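# Hang two metal bars on their color-matched rack arms

## Task

Take each of the two short metal bars and lay it across the pair of rack arms whose labels (each label is just above its own arm) have the same color as the paint on that bar's ends. Each bar must end up supported by both rack arms of its pair, with its center between the two arms, and must stay there on its own with no help from the robot. Finally, release the bars and move the grippers away from them.

## Robot and tools

ROBOT. There are two 7-joint arms, left_arm and right_arm, each ending in a two-finger parallel gripper with a wrist camera. A single opening number drives both fingers of a gripper. Matching joint values on the two arms produce mirror-image postures.

WORLD FRAME. All reported positions share one frame, in metres. Its origin lies on the plane z = 0, directly under the midpoint between the two arm bases, which sit 0.70 m above it. +z is up, +x is forward (the direction both arms face), and left_arm sits on the +y side. Arm names do not match left and right in the images. Printed hand positions can be somewhat wrong, more so at long reach.

GRIPPER FRAME. The fingers point along the gripper's +z axis and close along its y axis. end_effector_position is the spot between the pads when closed, under 1 cm behind the tips; the tips move about 17 mm further along +z as the fingers close.

RESULT LINES. The state line reads left_arm: ... | right_arm: ..., with end_effector_position and end_effector_quat_wxyz (w first) per gripper. grip_measured is the actual finger opening on the command scale. "Hand target" is the pose the controller currently drives that gripper toward. "pose unreachable" means a clearance check altered or refused a command for the named arm. FAULT lines report an arm stop; MOTOR HOT warns from 85 °C, and at 100 °C an OVER-TEMPERATURE FAULT stops the arm and lets overheated joints go slack until cool. Holding loads (even while you think) heats motors. Images come from cam_high (fixed, 896x504), cam_left_wrist and cam_right_wrist (both 896x504), in that order; calibration values are supplied and a result lists any camera whose numbers changed.

execute_actions(actions). actions is a list of actions; each action is a table of 1 to 15 rows, each row lasting one 1/30 s step, and a short table repeats its final row until 15 steps (0.5 s) are used. Every row is one flat list of 14 numbers, each in [-1, 1]: dx, dy, dz, rx, ry, rz, opening for left_arm, then the same seven for right_arm, even if one arm stays still. dx..rz are offsets, not poses: they are expressed in that gripper's own axes and measured from its measured pose at the start of the current action (for a call's first action, the last pose reported in this scene). Rows do not accumulate; each is relative to that same starting pose. Scale: 1.0 equals 0.6 m of travel or 180 degrees; rx, ry, rz form a single rotation vector. opening is absolute: +1 is fully open (0.145 m), -1 is closed; closing fully takes at least about 0.5 s. Per step, commands are clipped to 70 mm and 16 degrees from the measured pose, so a distant target may need several actions; after an action an arm only finishes up to its last clipped pose. Position wins over orientation when both cannot be met. An empty list just returns state and images.

move(target, speed, blocking). target is one 14-number row laid out like an execute_actions row: per-gripper offsets in its own axes from the pose in the latest result that showed one, plus absolute openings (sent at the start). speed is each arm's top path speed in m/s, 0.002 to 0.5, default 0.25; rotation is capped at twice that in rad/s. Paths are straight, finish together, and last 0.5 to 10 s (cut off at 10 s). They ignore obstacles and the other arm, and grippers can lag, drift, or overshoot the speed, especially with a nearly straight arm. Faster contact and targets far past the contact point press harder. The "move:" line gives the ending (done, off_target, moving, held, fault) and limits (paced = command was clipped; held = a check paused steps, after which the arm may surge), plus each gripper's remaining distance. With blocking=false the result comes after 0.5 s while motion continues; other motion commands are refused until a result shows the end, so use wait or stop.

wait(seconds): 0 to 10; arms keep their last command; returns early if a running move finishes. stop(): brakes a running move (needs stopping room; fingers keep moving). zoom_image(camera, region): region [x0, y0, x1, y1] in pixels of that camera's latest image, at most 504 by 504. read_manual(section): licence texts only. finished_scene(scene): ends the given scene irreversibly and reports success; the goal must already hold and remain stable.

HOLDING. To grip, keep sending an opening clearly lower than grip_measured; the bigger the gap, the firmer the squeeze (roughly 10 N per pad, objects up to about 11 cm wide). Closing fast can squeeze harder, sometimes forcing the fingers open. To keep an arm still, send the offset back to its desired pose in the first call of a reply and zeros afterwards, always with its intended opening. An arm blocked by an object tends to keep pushing until given a new command. The robot keeps executing the last command while you are thinking.

AVOID. Held parts may be tugged briefly and loose objects nudged. Do not drop, slam, or shove things hard, do not knock anything out of the work area (that fails the job), and keep the arms from striking or pressing each other, which can end the scene.

Each tool is called after ">>>" as a command line: name --argument value for each argument, lists and objects as JSON in quotes; but a table of rows of numbers goes row by row, as --pt "numbers of a row", without its own name.

## Session

>>> execute_actions --actions '[]'

Scene clock: 0.00 s.
left_arm: end_effector_position=(+0.2687, +0.1476, +0.4469) grip_measured=+1.00 end_effector_quat_wxyz=(+0.010, +0.710, -0.002, +0.704) | right_arm: end_effector_position=(+0.2698, -0.1565, +0.4498) grip_measured=+1.00 end_effector_quat_wxyz=(+0.002, +0.709, -0.004, +0.705)
Joint positions: left_arm=[-0.438  0.333 -0.298  1.807  0.18  -0.279 -0.347  0.145] | right_arm=[-0.442  0.34  -0.278  1.818  0.184 -0.27  -0.361  0.145]
Joint velocities: left_arm=[ 0.055  0.055  0.012 -0.002 -0.037  0.037 -0.11  -0.   ] | right_arm=[-0.011 -0.055 -0.002 -0.002 -0.037 -0.022  0.022  0.   ]
Hand target (left_arm): +0.269, +0.148, +0.447; +0.010, +0.710, -0.002, +0.704
Hand target (right_arm): +0.270, -0.156, +0.450; +0.002, +0.709, -0.004, +0.705

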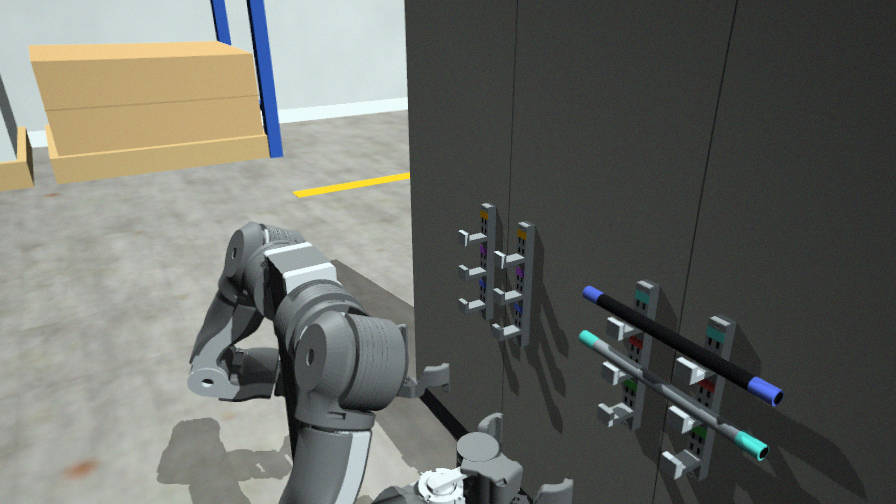

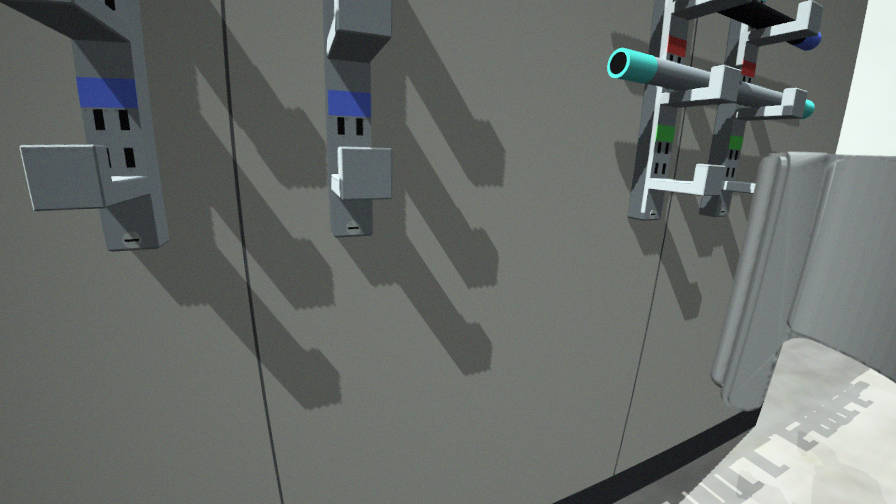

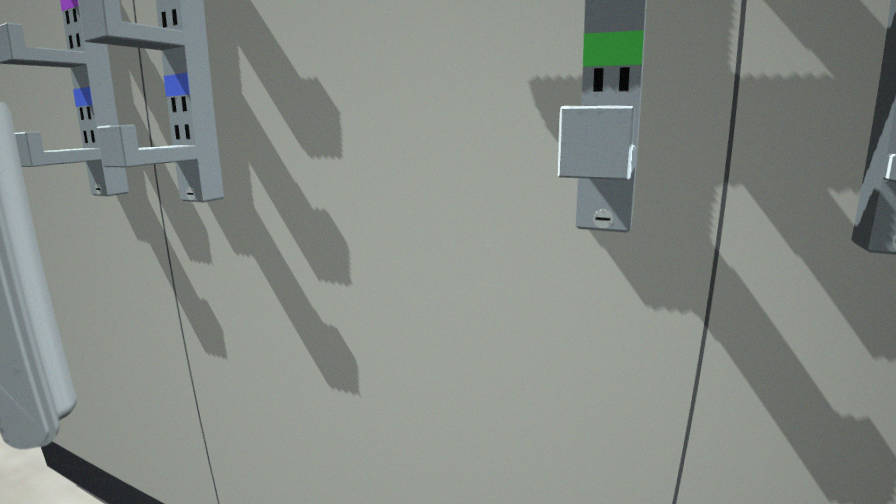

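>>> zoom_image --camera "cam_high" --region '[560,260,810,490]'

>>> zoom_image --camera "cam_high" --region '[440,190,600,360]'

Region (560, 260, 810, 490) of cam_high's 896x504 image, scaled by 2.016, with more detail than that image has; it fills the top 464 rows of this view, and the rest is white.

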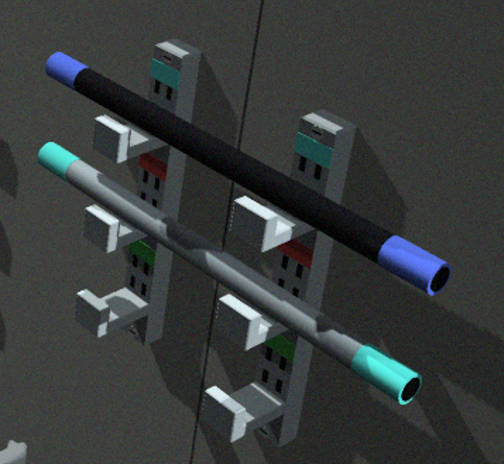

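Region (440, 190, 600, 360) of cam_high's 896x504 image, scaled by 2.965, with more detail than that image has; it fills the left 474 columns of this view, and the rest is white.

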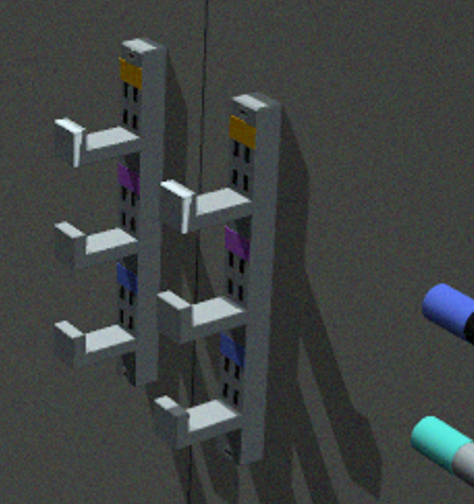

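>>> move --target '[0,0,0,0,0,0,-0.3,0.317,0.142,0.08,0,0,0,-0.3]'

Scene clock: 4.60 s.
left_arm: end_effector_position=(+0.2687, +0.1476, +0.4469) grip_measured=-0.30 end_effector_quat_wxyz=(+0.010, +0.710, -0.002, +0.704) | right_arm: end_effector_position=(+0.3158, -0.2367, +0.6409) grip_measured=-0.30 end_effector_quat_wxyz=(+0.001, +0.707, +0.005, +0.707)
Joint positions: left_arm=[-0.438  0.333 -0.298  1.807  0.18  -0.279 -0.347  0.053] | right_arm=[-0.154  0.736  0.254  2.276  0.886  0.514 -0.333  0.053]
Joint velocities: left_arm=[-0.077 -0.077 -0.002 -0.012 -0.066 -0.007  0.051 -0.   ] | right_arm=[-0.055 -0.033 -0.002  0.007 -0.007 -0.066  0.022  0.   ]
Hand target (left_arm): +0.269, +0.148, +0.447; +0.010, +0.710, -0.002, +0.704
Hand target (right_arm): +0.316, -0.237, +0.640; +0.000, +0.709, +0.004, +0.705
Off the commanded pose (left_arm): 0.000 m, 0 deg.
Off the commanded pose (right_arm): 0.006 m, 1 deg.
move: off_target (right_arm)
camera_calibration (this result's frames):
cam_right_wrist: T_world_to_cam=[[0.406952, -0.913171, -0.0225637, -0.319059], [-0.24133, -0.0836582, -0.96683, 0.687196], [0.880994, 0.398898, -0.25442, 0.0339709], [0, 0, 0, 1]] pos_world=[0.265754, -0.247417, 0.665846]

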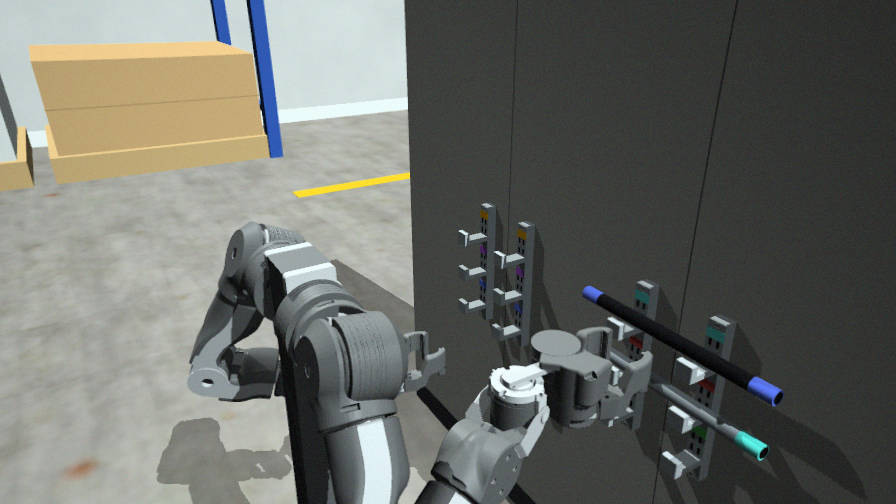

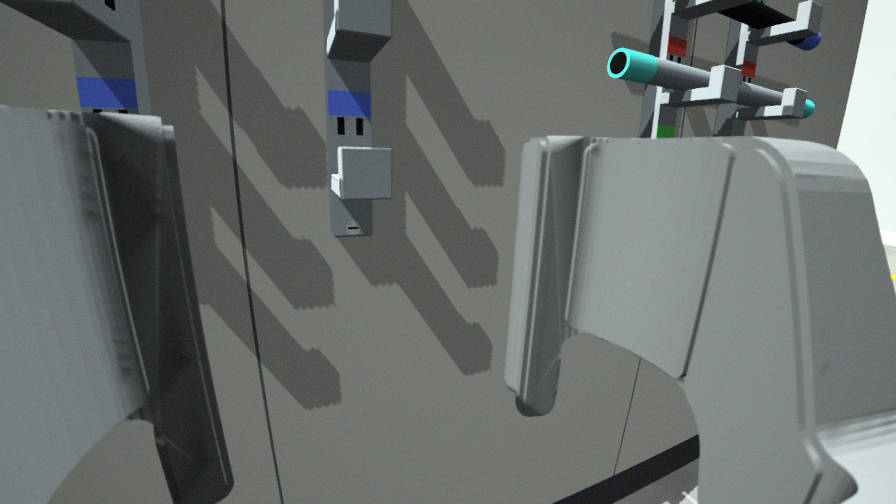

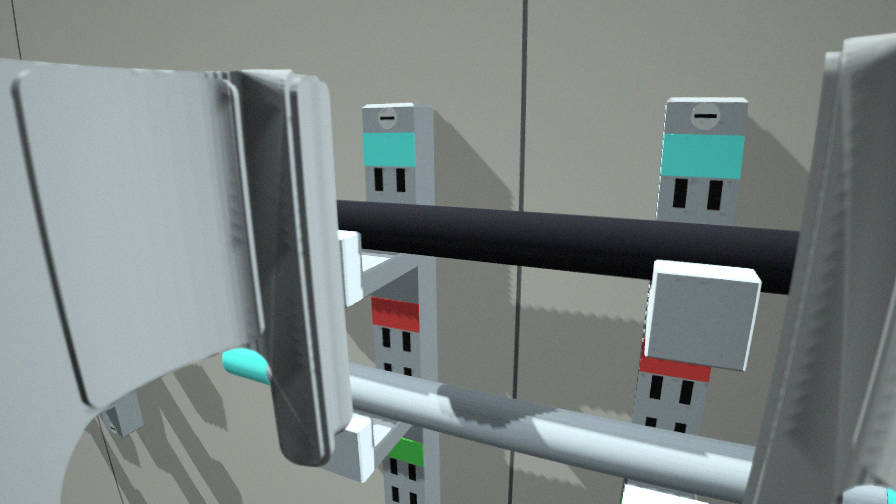

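>>> move --target '[0,0,0,0,0,0,-0.3,-0.018,-0.036,0.04,0,0,0.5,-0.3]'

Scene clock: 9.47 s.
left_arm: end_effector_position=(+0.2687, +0.1476, +0.4469) grip_measured=-0.30 end_effector_quat_wxyz=(+0.010, +0.710, -0.002, +0.704) | right_arm: end_effector_position=(+0.3390, -0.2177, +0.6308) grip_measured=-0.30 end_effector_quat_wxyz=(+0.470, -0.495, +0.496, -0.537)
Joint positions: left_arm=[-0.438  0.333 -0.298  1.807  0.18  -0.279 -0.347  0.053] | right_arm=[ 0.195 -0.167  0.419  2.204  1.58   0.435 -0.758  0.053]
Joint velocities: left_arm=[-0.033 -0.121  0.022  0.002  0.022 -0.007 -0.037 -0.   ] | right_arm=[-0.011 -0.099  0.002 -0.007 -0.051 -0.037 -0.037 -0.   ]
Hand target (left_arm): +0.269, +0.148, +0.447; +0.010, +0.710, -0.002, +0.704
Hand target (right_arm): +0.339, -0.217, +0.631; +0.471, -0.495, +0.496, -0.536
Off the commanded pose (left_arm): 0.000 m, 0 deg.
Off the commanded pose (right_arm): 0.003 m, 5 deg.
joint sent to its limit (right arm) — the command would take joint 2 (shoulder roll) past its lower limit and joint 5 (forearm roll) past its upper limit, so those joints were sent only as far as their limits.
move: off_target (right_arm)
camera_calibration (this result's frames):
cam_right_wrist: T_world_to_cam=[[0.414422, -0.058398, -0.908209, 0.430836], [-0.173656, 0.974529, -0.141903, 0.371712], [0.893363, 0.216524, 0.393725, -0.449419], [0, 0, 0, 1]] pos_world=[0.287497, -0.239775, 0.620983]

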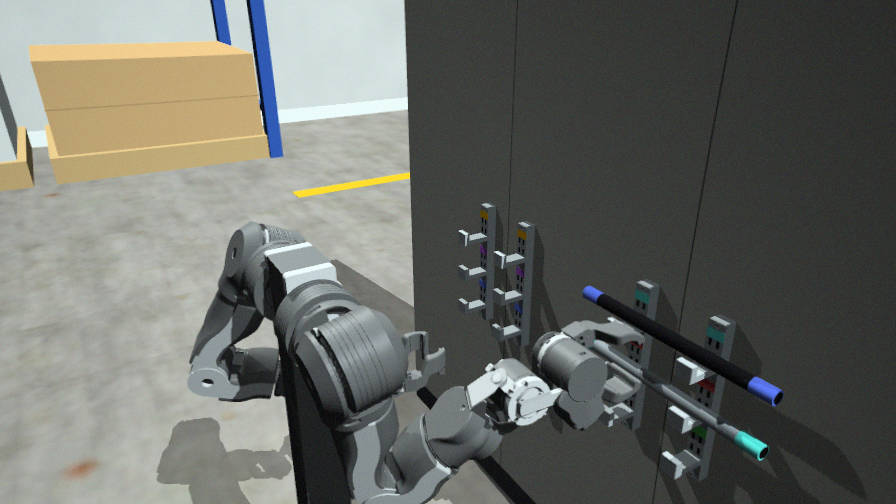

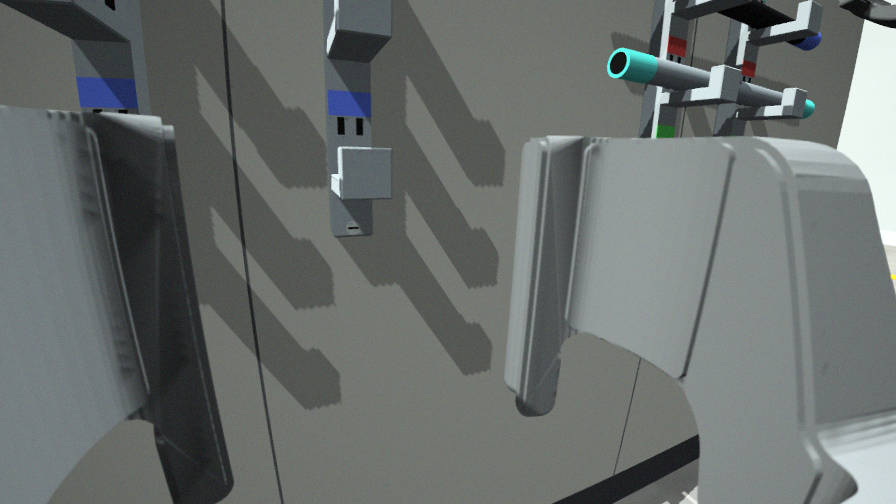

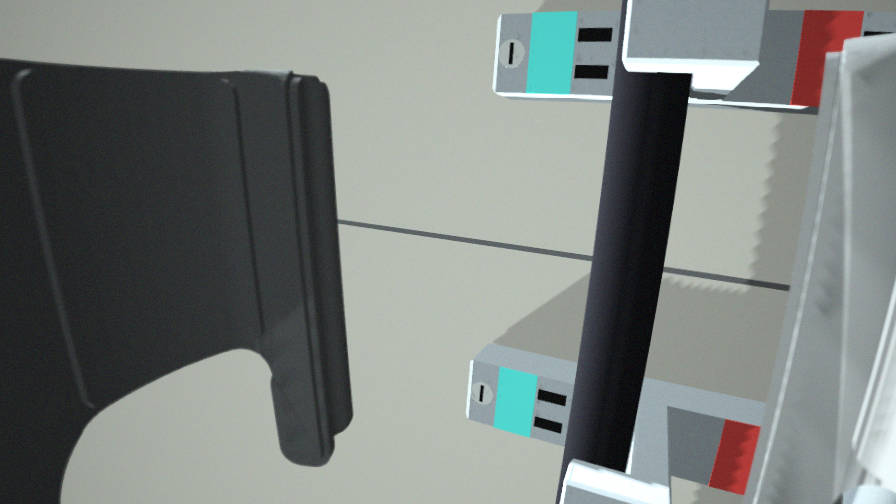

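>>> move --target '[0,0,0,0,0,0,-0.3,0,0.015,0.1,0,0,0.02,-0.3]' --speed 0.1

Scene clock: 11.00 s.
left_arm: end_effector_position=(+0.2687, +0.1476, +0.4469) grip_measured=-0.30 end_effector_quat_wxyz=(+0.010, +0.710, -0.002, +0.704) | right_arm: end_effector_position=(+0.3990, -0.2228, +0.6210) grip_measured=-0.30 end_effector_quat_wxyz=(+0.486, -0.481, +0.513, -0.519)
Joint positions: left_arm=[-0.438  0.333 -0.298  1.807  0.18  -0.279 -0.347  0.053] | right_arm=[ 0.394 -0.146  0.418  1.887  1.513  0.39  -0.647  0.053]
Joint velocities: left_arm=[-0.099 -0.077 -0.002 -0.007  0.007 -0.037  0.022 -0.   ] | right_arm=[-0.077 -0.033 -0.007 -0.017 -0.066 -0.022 -0.022  0.   ]
Hand target (left_arm): +0.269, +0.148, +0.447; +0.010, +0.710, -0.002, +0.704
Hand target (right_arm): +0.399, -0.224, +0.623; +0.487, -0.478, +0.513, -0.521
Off the commanded pose (left_arm): 0.000 m, 0 deg.
Off the commanded pose (right_arm): 0.002 m, 0 deg.
move: done
camera_calibration (this result's frames):
cam_right_wrist: T_world_to_cam=[[0.412325, 0.00416237, -0.911027, 0.413256], [-0.177615, 0.981168, -0.0759044, 0.347825], [0.893555, 0.193109, 0.405299, -0.510516], [0, 0, 0, 1]] pos_world=[0.347558, -0.24441, 0.609801]

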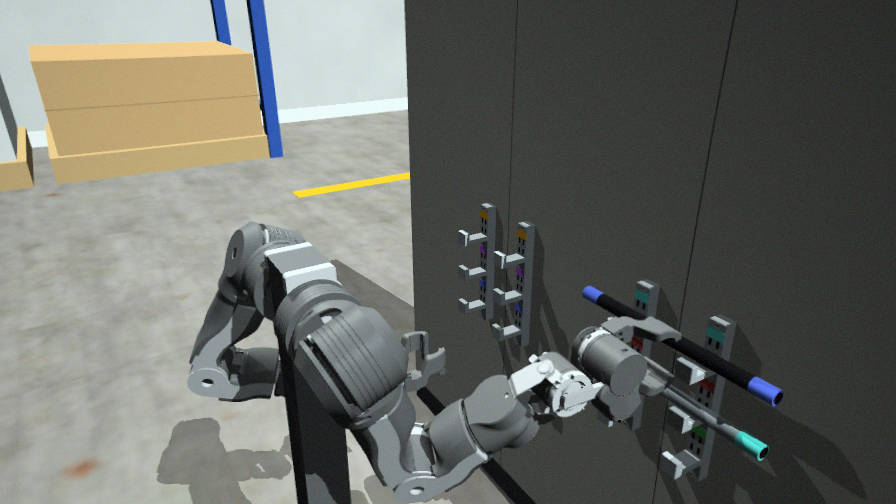

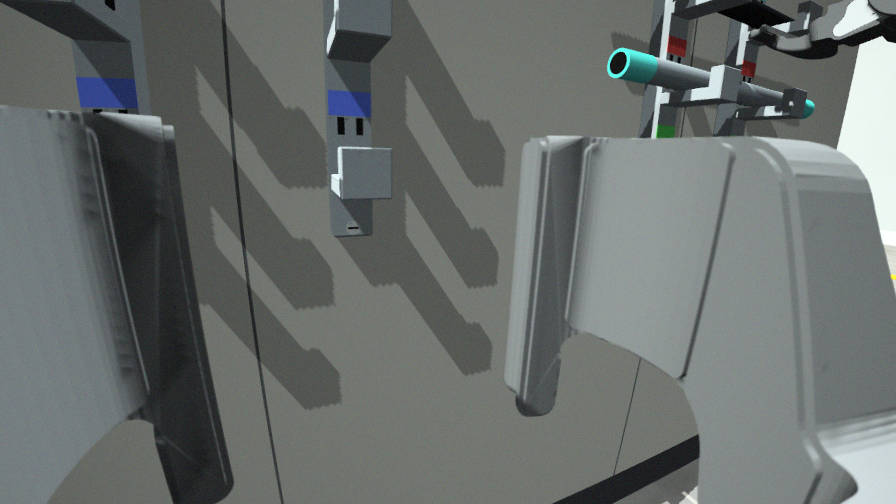

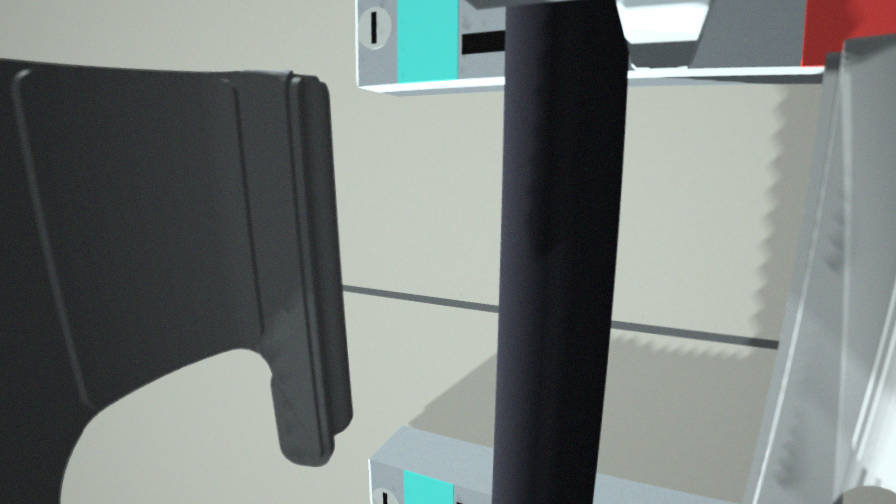

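>>> move --target '[0,0,0,0,0,0,-0.3,-0.013,0,0.077,0,0,0,-0.3]' --speed 0.06

>>> execute_actions --actions '[[[0,0,0,0,0,0,-0.3,0,0,0,0,0,0,-0.5],[0,0,0,0,0,0,-0.3,0,0,0,0,0,0,-0.55],[0,0,0,0,0,0,-0.3,0,0,0,0,0,0,-0.6],[0,0,0,0,0,0,-0.3,0,0,0,0,0,0,-0.63],[0,0,0,0,0,0,-0.3,0,0,0,0,0,0,-0.66],[0,0,0,0,0,0,-0.3,0,0,0,0,0,0,-0.69],[0,0,0,0,0,0,-0.3,0,0,0,0,0,0,-0.72],[0,0,0,0,0,0,-0.3,0,0,0,0,0,0,-0.75],[0,0,0,0,0,0,-0.3,0,0,0,0,0,0,-0.8],[0,0,0,0,0,0,-0.3,0,0,0,0,0,0,-0.85],[0,0,0,0,0,0,-0.3,0,0,0,0,0,0,-0.9]],[[0,0,0,0,0,0,-0.3,0,0,0,0,0,0,-0.9]]]'

Scene clock: 13.20 s.
left_arm: end_effector_position=(+0.2687, +0.1476, +0.4469) grip_measured=-0.30 end_effector_quat_wxyz=(+0.010, +0.710, -0.002, +0.704) | right_arm: end_effector_position=(+0.4454, -0.2189, +0.6192) grip_measured=-0.30 end_effector_quat_wxyz=(+0.486, -0.482, +0.516, -0.515)
Joint positions: left_arm=[-0.438  0.333 -0.298  1.807  0.18  -0.279 -0.347  0.053] | right_arm=[ 0.551 -0.126  0.396  1.633  1.429  0.344 -0.551  0.053]
Joint velocities: left_arm=[ 0.011 -0.055  0.002 -0.012 -0.022  0.022 -0.022 -0.   ] | right_arm=[ 0.055 -0.033 -0.002 -0.022  0.022  0.022 -0.007 -0.   ]
Hand target (left_arm): +0.269, +0.148, +0.447; +0.010, +0.710, -0.002, +0.704
Hand target (right_arm): +0.446, -0.219, +0.621; +0.487, -0.479, +0.514, -0.518
Off the commanded pose (left_arm): 0.000 m, 0 deg.
Off the commanded pose (right_arm): 0.002 m, 1 deg.
move: done
camera_calibration (this result's frames):
cam_right_wrist: T_world_to_cam=[[0.405304, 0.00882434, -0.914139, 0.398562], [-0.179537, 0.981248, -0.0701293, 0.349339], [0.896379, 0.192545, 0.399288, -0.549624], [0, 0, 0, 1]] pos_world=[0.393852, -0.240478, 0.608298]

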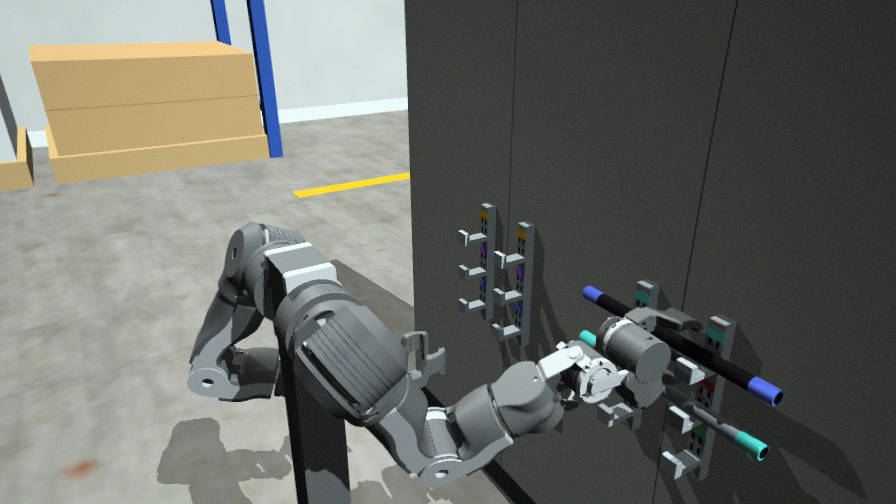

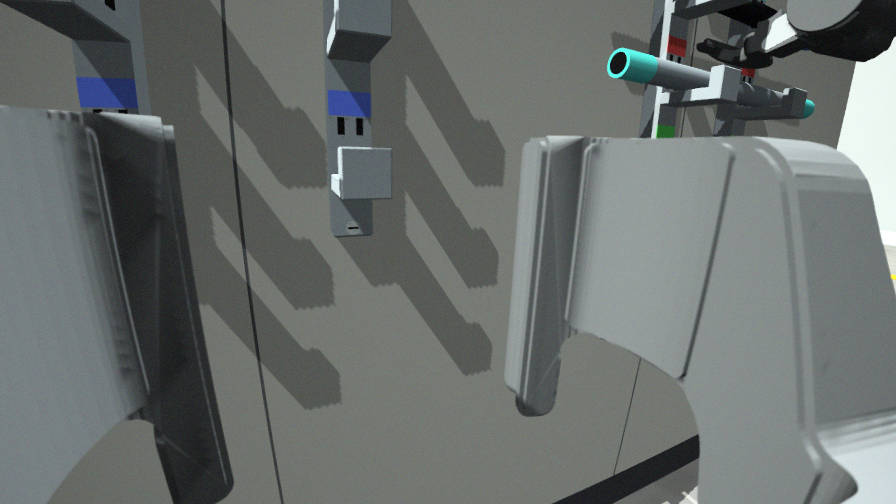

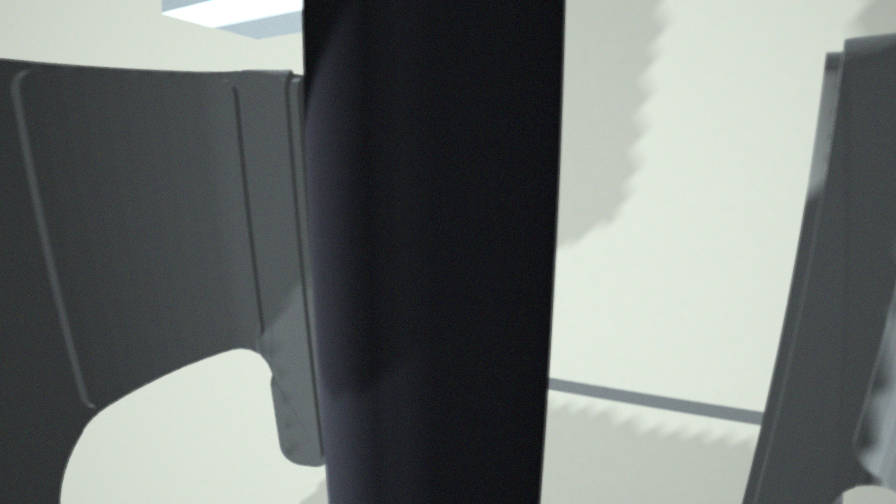

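Scene clock: 14.20 s.
left_arm: end_effector_position=(+0.2687, +0.1476, +0.4469) grip_measured=-0.30 end_effector_quat_wxyz=(+0.010, +0.710, -0.002, +0.704) | right_arm: end_effector_position=(+0.4454, -0.2189, +0.6195) grip_measured=-0.90 end_effector_quat_wxyz=(+0.487, -0.481, +0.515, -0.516)
Joint positions: left_arm=[-0.438  0.333 -0.298  1.807  0.18  -0.279 -0.347  0.053] | right_arm=[ 0.551 -0.126  0.396  1.633  1.429  0.344 -0.549  0.008]
Joint velocities: left_arm=[ 0.011 -0.011 -0.012 -0.012 -0.037  0.007 -0.022 -0.   ] | right_arm=[ 0.033  0.055 -0.022 -0.007  0.037  0.007  0.022  0.   ]
Hand target (left_arm): +0.269, +0.148, +0.447; +0.010, +0.710, -0.002, +0.704
Hand target (right_arm): +0.445, -0.219, +0.620; +0.487, -0.481, +0.515, -0.516
Off the commanded pose (left_arm): 0.000 m, 0 deg.
Off the commanded pose (right_arm): 0.000 m, 0 deg.
camera_calibration (this result's frames):
cam_right_wrist: T_world_to_cam=[[0.407177, 0.00905818, -0.913304, 0.397565], [-0.179568, 0.981229, -0.0703247, 0.349464], [0.895523, 0.192635, 0.401161, -0.550522], [0, 0, 0, 1]] pos_world=[0.393879, -0.240456, 0.608522]

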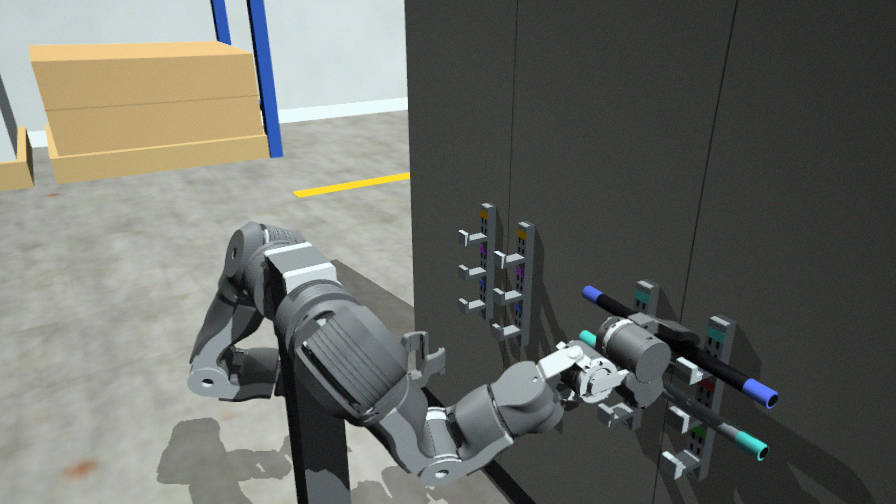

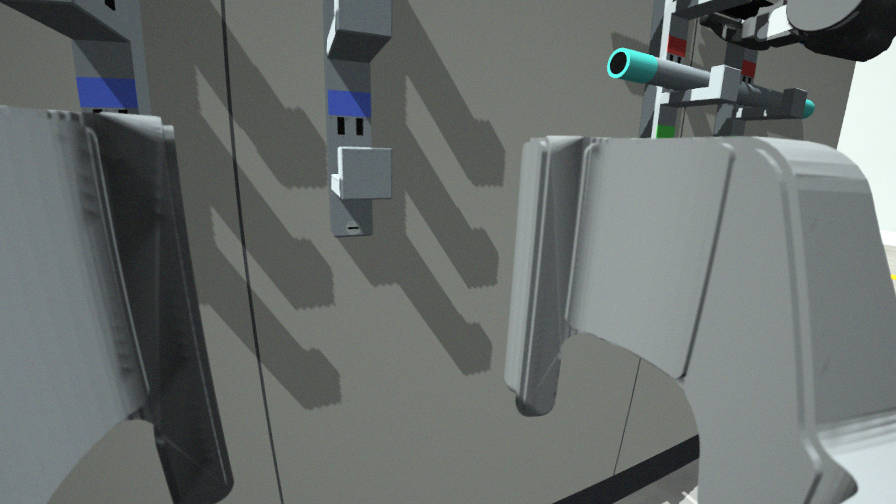

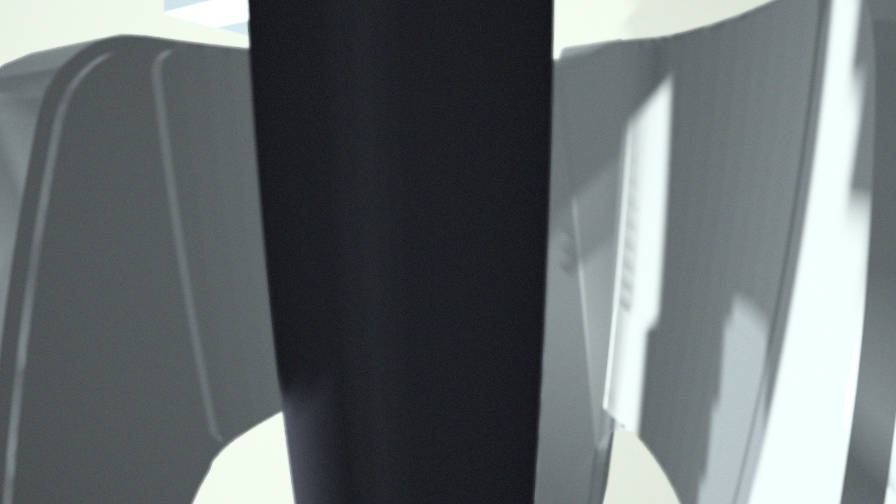

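>>> execute_actions --actions '[[[0,0,0,0,0,0,-0.3,0,0,0,0,0,0,-0.45]],[[0,0,0,0,0,0,-0.3,0,0,-0.012,0,0,0,-0.45],[0,0,0,0,0,0,-0.3,0,0,-0.02,0,0,0,-0.45],[0,0,0,0,0,0,-0.3,0,0,-0.026,0,0,0,-0.45]],[[0,0,0,0,0,0,-0.3,0,0,0,0,0,0,-0.5],[0,0,0,0,0,0,-0.3,0,0,0,0,0,0,-0.55],[0,0,0,0,0,0,-0.3,0,0,0,0,0,0,-0.6],[0,0,0,0,0,0,-0.3,0,0,0,0,0,0,-0.63],[0,0,0,0,0,0,-0.3,0,0,0,0,0,0,-0.66],[0,0,0,0,0,0,-0.3,0,0,0,0,0,0,-0.69],[0,0,0,0,0,0,-0.3,0,0,0,0,0,0,-0.72],[0,0,0,0,0,0,-0.3,0,0,0,0,0,0,-0.75],[0,0,0,0,0,0,-0.3,0,0,0,0,0,0,-0.8],[0,0,0,0,0,0,-0.3,0,0,0,0,0,0,-0.85],[0,0,0,0,0,0,-0.3,0,0,0,0,0,0,-0.9]],[[0,0,0,0,0,0,-0.3,0,0,0,0,0,0,-0.9]]]'

Scene clock: 18.30 s.
left_arm: end_effector_position=(+0.2687, +0.1476, +0.4469) grip_measured=-0.30 end_effector_quat_wxyz=(+0.010, +0.710, -0.002, +0.704) | right_arm: end_effector_position=(+0.4288, -0.2181, +0.6224) grip_measured=-0.73 end_effector_quat_wxyz=(+0.489, -0.477, +0.511, -0.521)
Joint positions: left_arm=[-0.438  0.333 -0.298  1.807  0.18  -0.279 -0.347  0.053] | right_arm=[ 0.493 -0.144  0.398  1.73   1.444  0.357 -0.568  0.02 ]
Joint velocities: left_arm=[ 0.033  0.011 -0.017 -0.012  0.066 -0.022  0.007  0.   ] | right_arm=[ 0.011  0.077 -0.002  0.002 -0.11  -0.022 -0.066 -0.   ]
Hand target (left_arm): +0.269, +0.148, +0.447; +0.010, +0.710, -0.002, +0.704
Hand target (right_arm): +0.429, -0.218, +0.622; +0.489, -0.477, +0.512, -0.521
Off the commanded pose (left_arm): 0.000 m, 0 deg.
Off the commanded pose (right_arm): 0.001 m, 0 deg.
camera_calibration (this result's frames):
cam_right_wrist: T_world_to_cam=[[0.422799, 0.004368, -0.906213, 0.394767], [-0.174714, 0.981621, -0.0767825, 0.347998], [0.889222, 0.190792, 0.415792, -0.543785], [0, 0, 0, 1]] pos_world=[0.377439, -0.239577, 0.610565]

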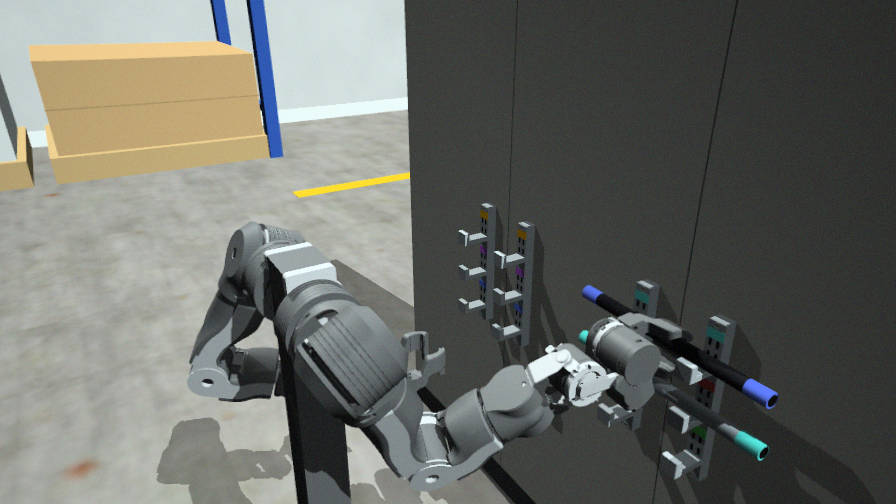

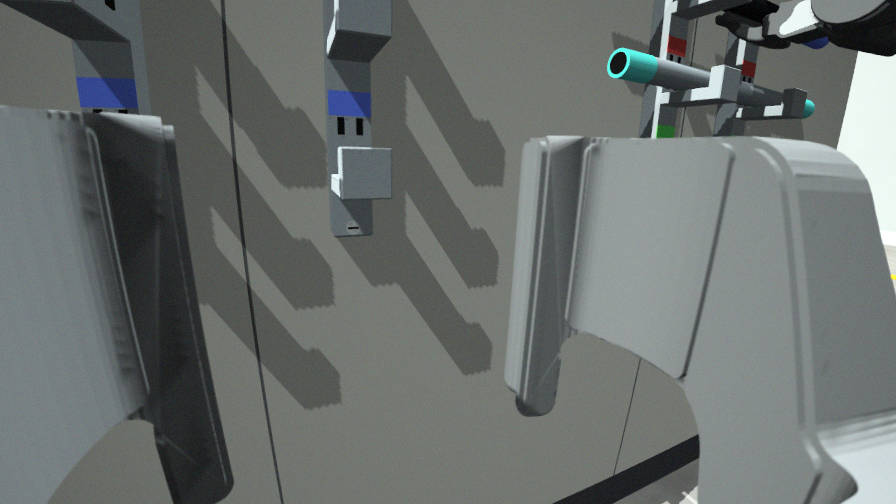

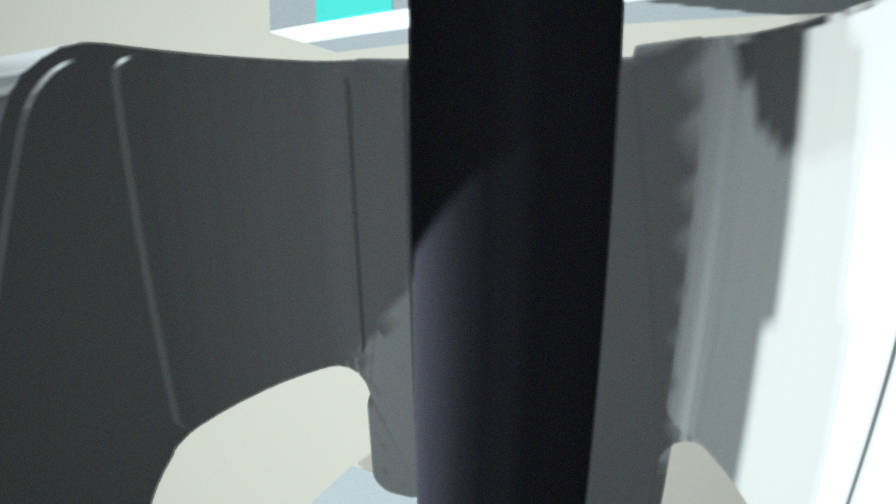

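>>> move --target '[0,0,0,0,0,0,-0.3,0,-0.075,0,0,0,0,-0.95]' --speed 0.08

>>> move --target '[0,0,0,0,0,0,-0.3,0,0,-0.15,0,0,0,-0.95]' --speed 0.12

Scene clock: 33.23 s.
left_arm: end_effector_position=(+0.2687, +0.1476, +0.4469) grip_measured=-0.30 end_effector_quat_wxyz=(+0.010, +0.710, -0.002, +0.704) | right_arm: end_effector_position=(+0.4280, -0.2200, +0.6648) grip_measured=-0.73 end_effector_quat_wxyz=(+0.486, -0.477, +0.514, -0.522)
Joint positions: left_arm=[-0.438  0.333 -0.298  1.807  0.18  -0.279 -0.347  0.053] | right_arm=[ 0.622 -0.145  0.398  1.787  1.453  0.364 -0.759  0.02 ]
Joint velocities: left_arm=[ 0.143 -0.077  0.017  0.007  0.022  0.007  0.022  0.   ] | right_arm=[-0.011 -0.033 -0.017 -0.002 -0.022  0.037 -0.007  0.   ]
Hand target (left_arm): +0.269, +0.148, +0.447; +0.010, +0.710, -0.002, +0.704
Hand target (right_arm): +0.428, -0.218, +0.667; +0.489, -0.477, +0.511, -0.522
Off the commanded pose (left_arm): 0.000 m, 0 deg.
Off the commanded pose (right_arm): 0.003 m, 1 deg.
move: done
camera_calibration (this result's frames):
cam_right_wrist: T_world_to_cam=[[0.417307, 0.00146225, -0.908764, 0.437015], [-0.168626, 0.982757, -0.0758524, 0.349976], [0.892984, 0.184895, 0.410358, -0.55962], [0, 0, 0, 1]] pos_world=[0.376377, -0.241109, 0.653335]

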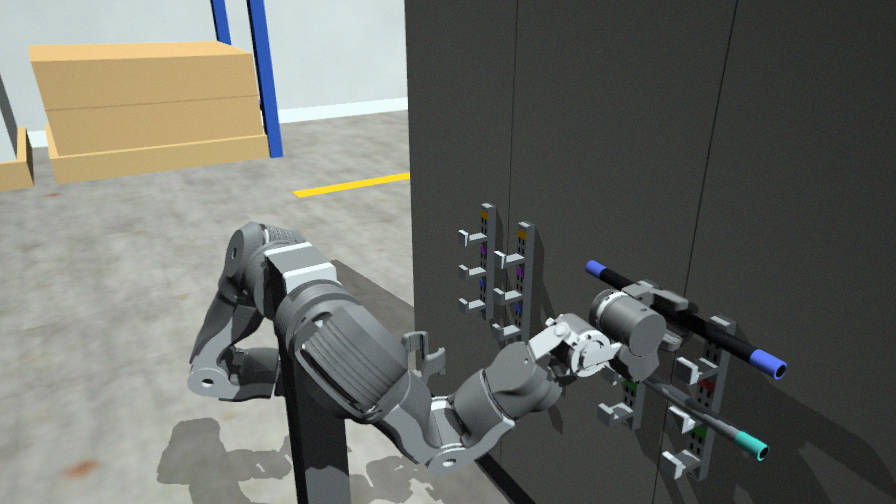

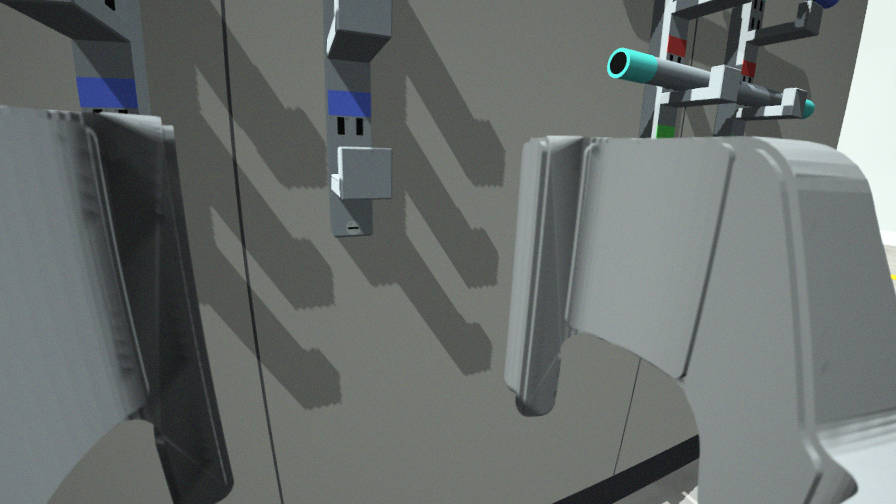

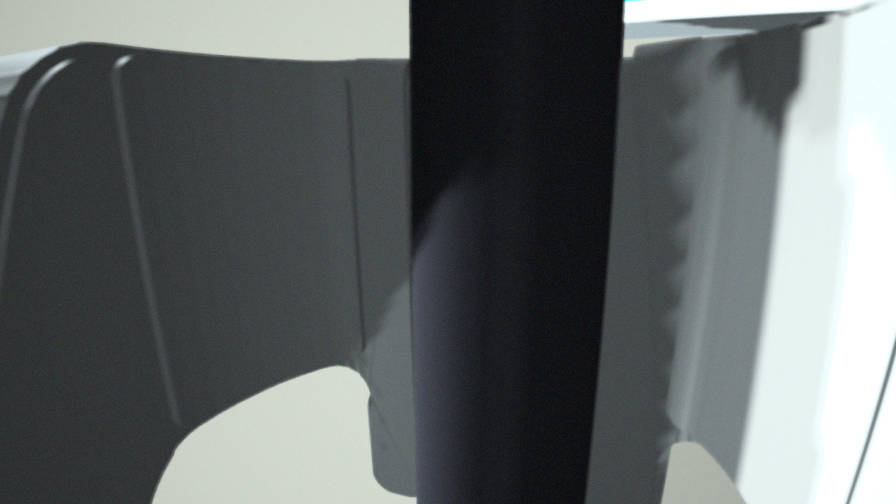

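Scene clock: 34.23 s.
left_arm: end_effector_position=(+0.2687, +0.1476, +0.4469) grip_measured=-0.30 end_effector_quat_wxyz=(+0.010, +0.710, -0.002, +0.704) | right_arm: end_effector_position=(+0.3379, -0.2124, +0.6623) grip_measured=-0.73 end_effector_quat_wxyz=(+0.473, -0.477, +0.517, -0.531)
Joint positions: left_arm=[-0.438  0.333 -0.298  1.807  0.18  -0.279 -0.347  0.053] | right_arm=[ 0.315 -0.167  0.362  2.267  1.578  0.345 -0.956  0.02 ]
Joint velocities: left_arm=[ 0.033 -0.033 -0.002  0.017  0.037  0.037 -0.007  0.   ] | right_arm=[-0.055 -0.121  0.007  0.007 -0.051  0.022  0.022  0.   ]
Hand target (left_arm): +0.269, +0.148, +0.447; +0.010, +0.710, -0.002, +0.704
Hand target (right_arm): +0.338, -0.211, +0.664; +0.476, -0.475, +0.515, -0.531
Off the commanded pose (left_arm): 0.000 m, 0 deg.
Off the commanded pose (right_arm): 0.001 m, 2 deg.
joint sent to its limit (right arm) — the command would take joint 2 (shoulder roll) past its lower limit and joint 5 (forearm roll) past its upper limit, so those joints were sent only as far as their limits.
move: done
camera_calibration (this result's frames):
cam_right_wrist: T_world_to_cam=[[0.411187, -0.0265105, -0.911166, 0.470045], [-0.144904, 0.984966, -0.0940492, 0.331673], [0.89996, 0.170703, 0.401163, -0.478865], [0, 0, 0, 1]] pos_world=[0.285744, -0.232482, 0.651586]

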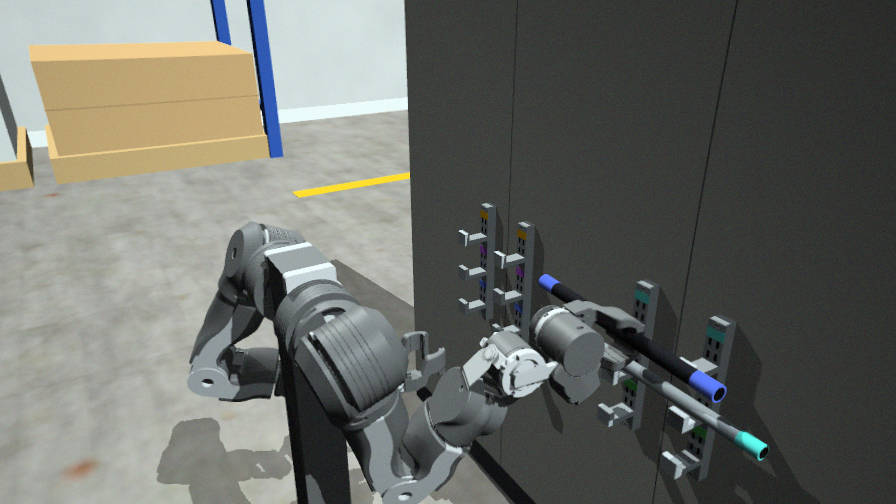

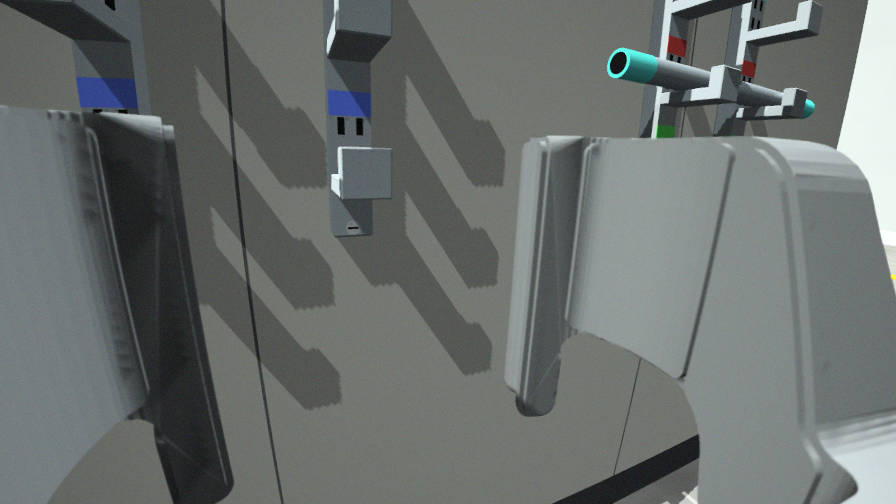

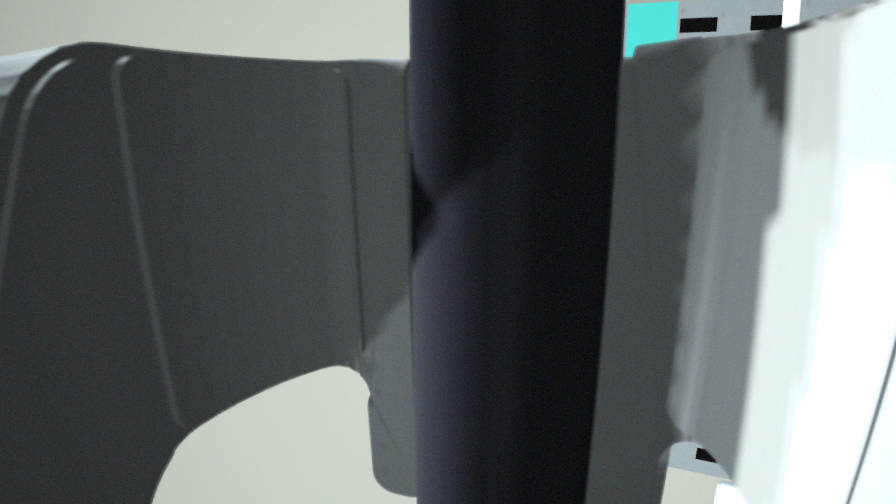

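>>> move --target '[0,-0.13,0,0,0,0,-0.3,0,0.25,-0.02,0,0,-0.5,-0.95]' --speed 0.15

Scene clock: 41.13 s.
left_arm: end_effector_position=(+0.2685, +0.2257, +0.4454) grip_measured=-0.30 end_effector_quat_wxyz=(+0.009, +0.712, +0.000, +0.702) | right_arm: end_effector_position=(+0.3290, -0.2125, +0.5112) grip_measured=-0.73 end_effector_quat_wxyz=(+0.037, +0.708, -0.035, +0.704)
Joint positions: left_arm=[-0.462  0.698 -0.267  1.745  0.531 -0.463 -0.336  0.053] | right_arm=[-0.217  0.449 -0.121  1.909  0.405  0.049 -0.352  0.02 ]
Joint velocities: left_arm=[ 0.011  0.055 -0.012 -0.022 -0.066 -0.007 -0.051  0.   ] | right_arm=[-0.033 -0.011  0.007 -0.032 -0.022  0.007 -0.066 -0.   ]
Hand target (left_arm): +0.268, +0.226, +0.445; +0.009, +0.711, -0.001, +0.703
Hand target (right_arm): +0.329, -0.213, +0.513; +0.039, +0.705, -0.037, +0.707
Off the commanded pose (left_arm): 0.002 m, 0 deg.
Off the commanded pose (right_arm): 0.002 m, 1 deg.
move: done
camera_calibration (this result's frames):
cam_left_wrist: T_world_to_cam=[[-0.4006, -0.914727, 0.0528579, 0.282257], [-0.249235, 0.053274, -0.966977, 0.493996], [0.881704, -0.400545, -0.249323, 0.0145056], [0, 0, 0, 1]] pos_world=[0.223404, 0.237681, 0.46638]
cam_right_wrist: T_world_to_cam=[[0.304641, -0.952007, -0.029615, -0.276207], [-0.253698, -0.051135, -0.965931, 0.5776], [0.918058, 0.301776, -0.2571, -0.0517538], [0, 0, 0, 1]] pos_world=[0.278193, -0.217797, 0.536436]

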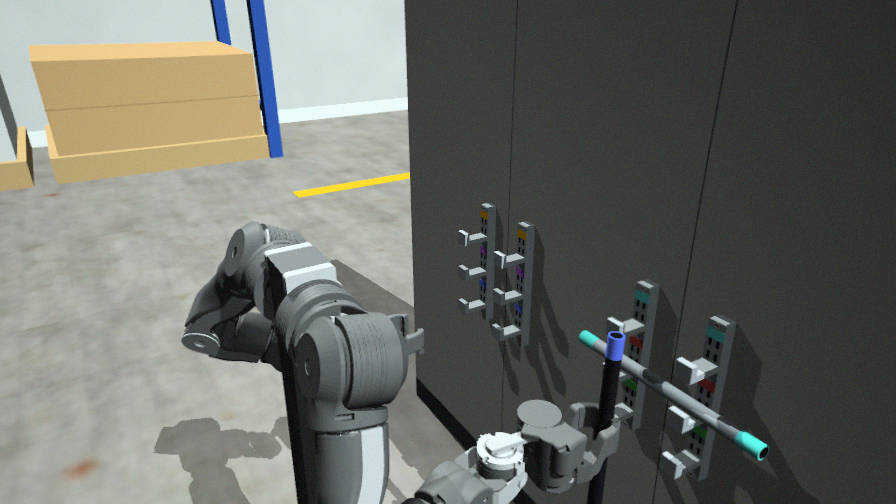

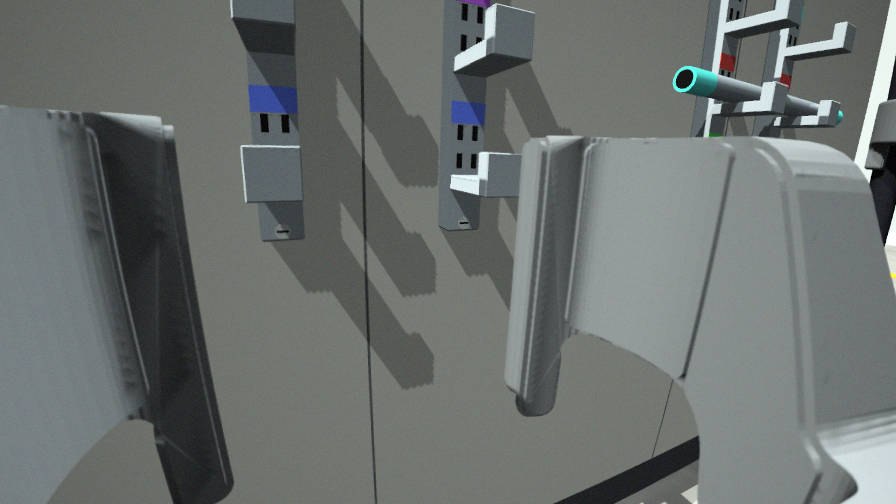

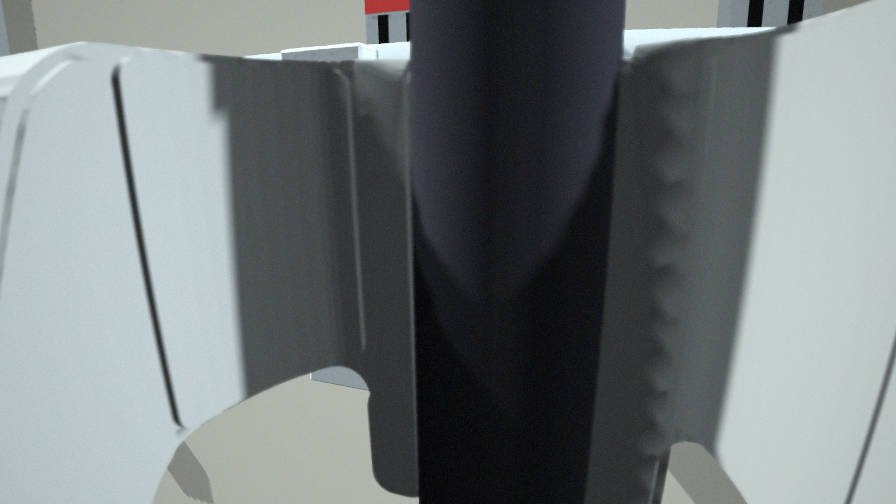

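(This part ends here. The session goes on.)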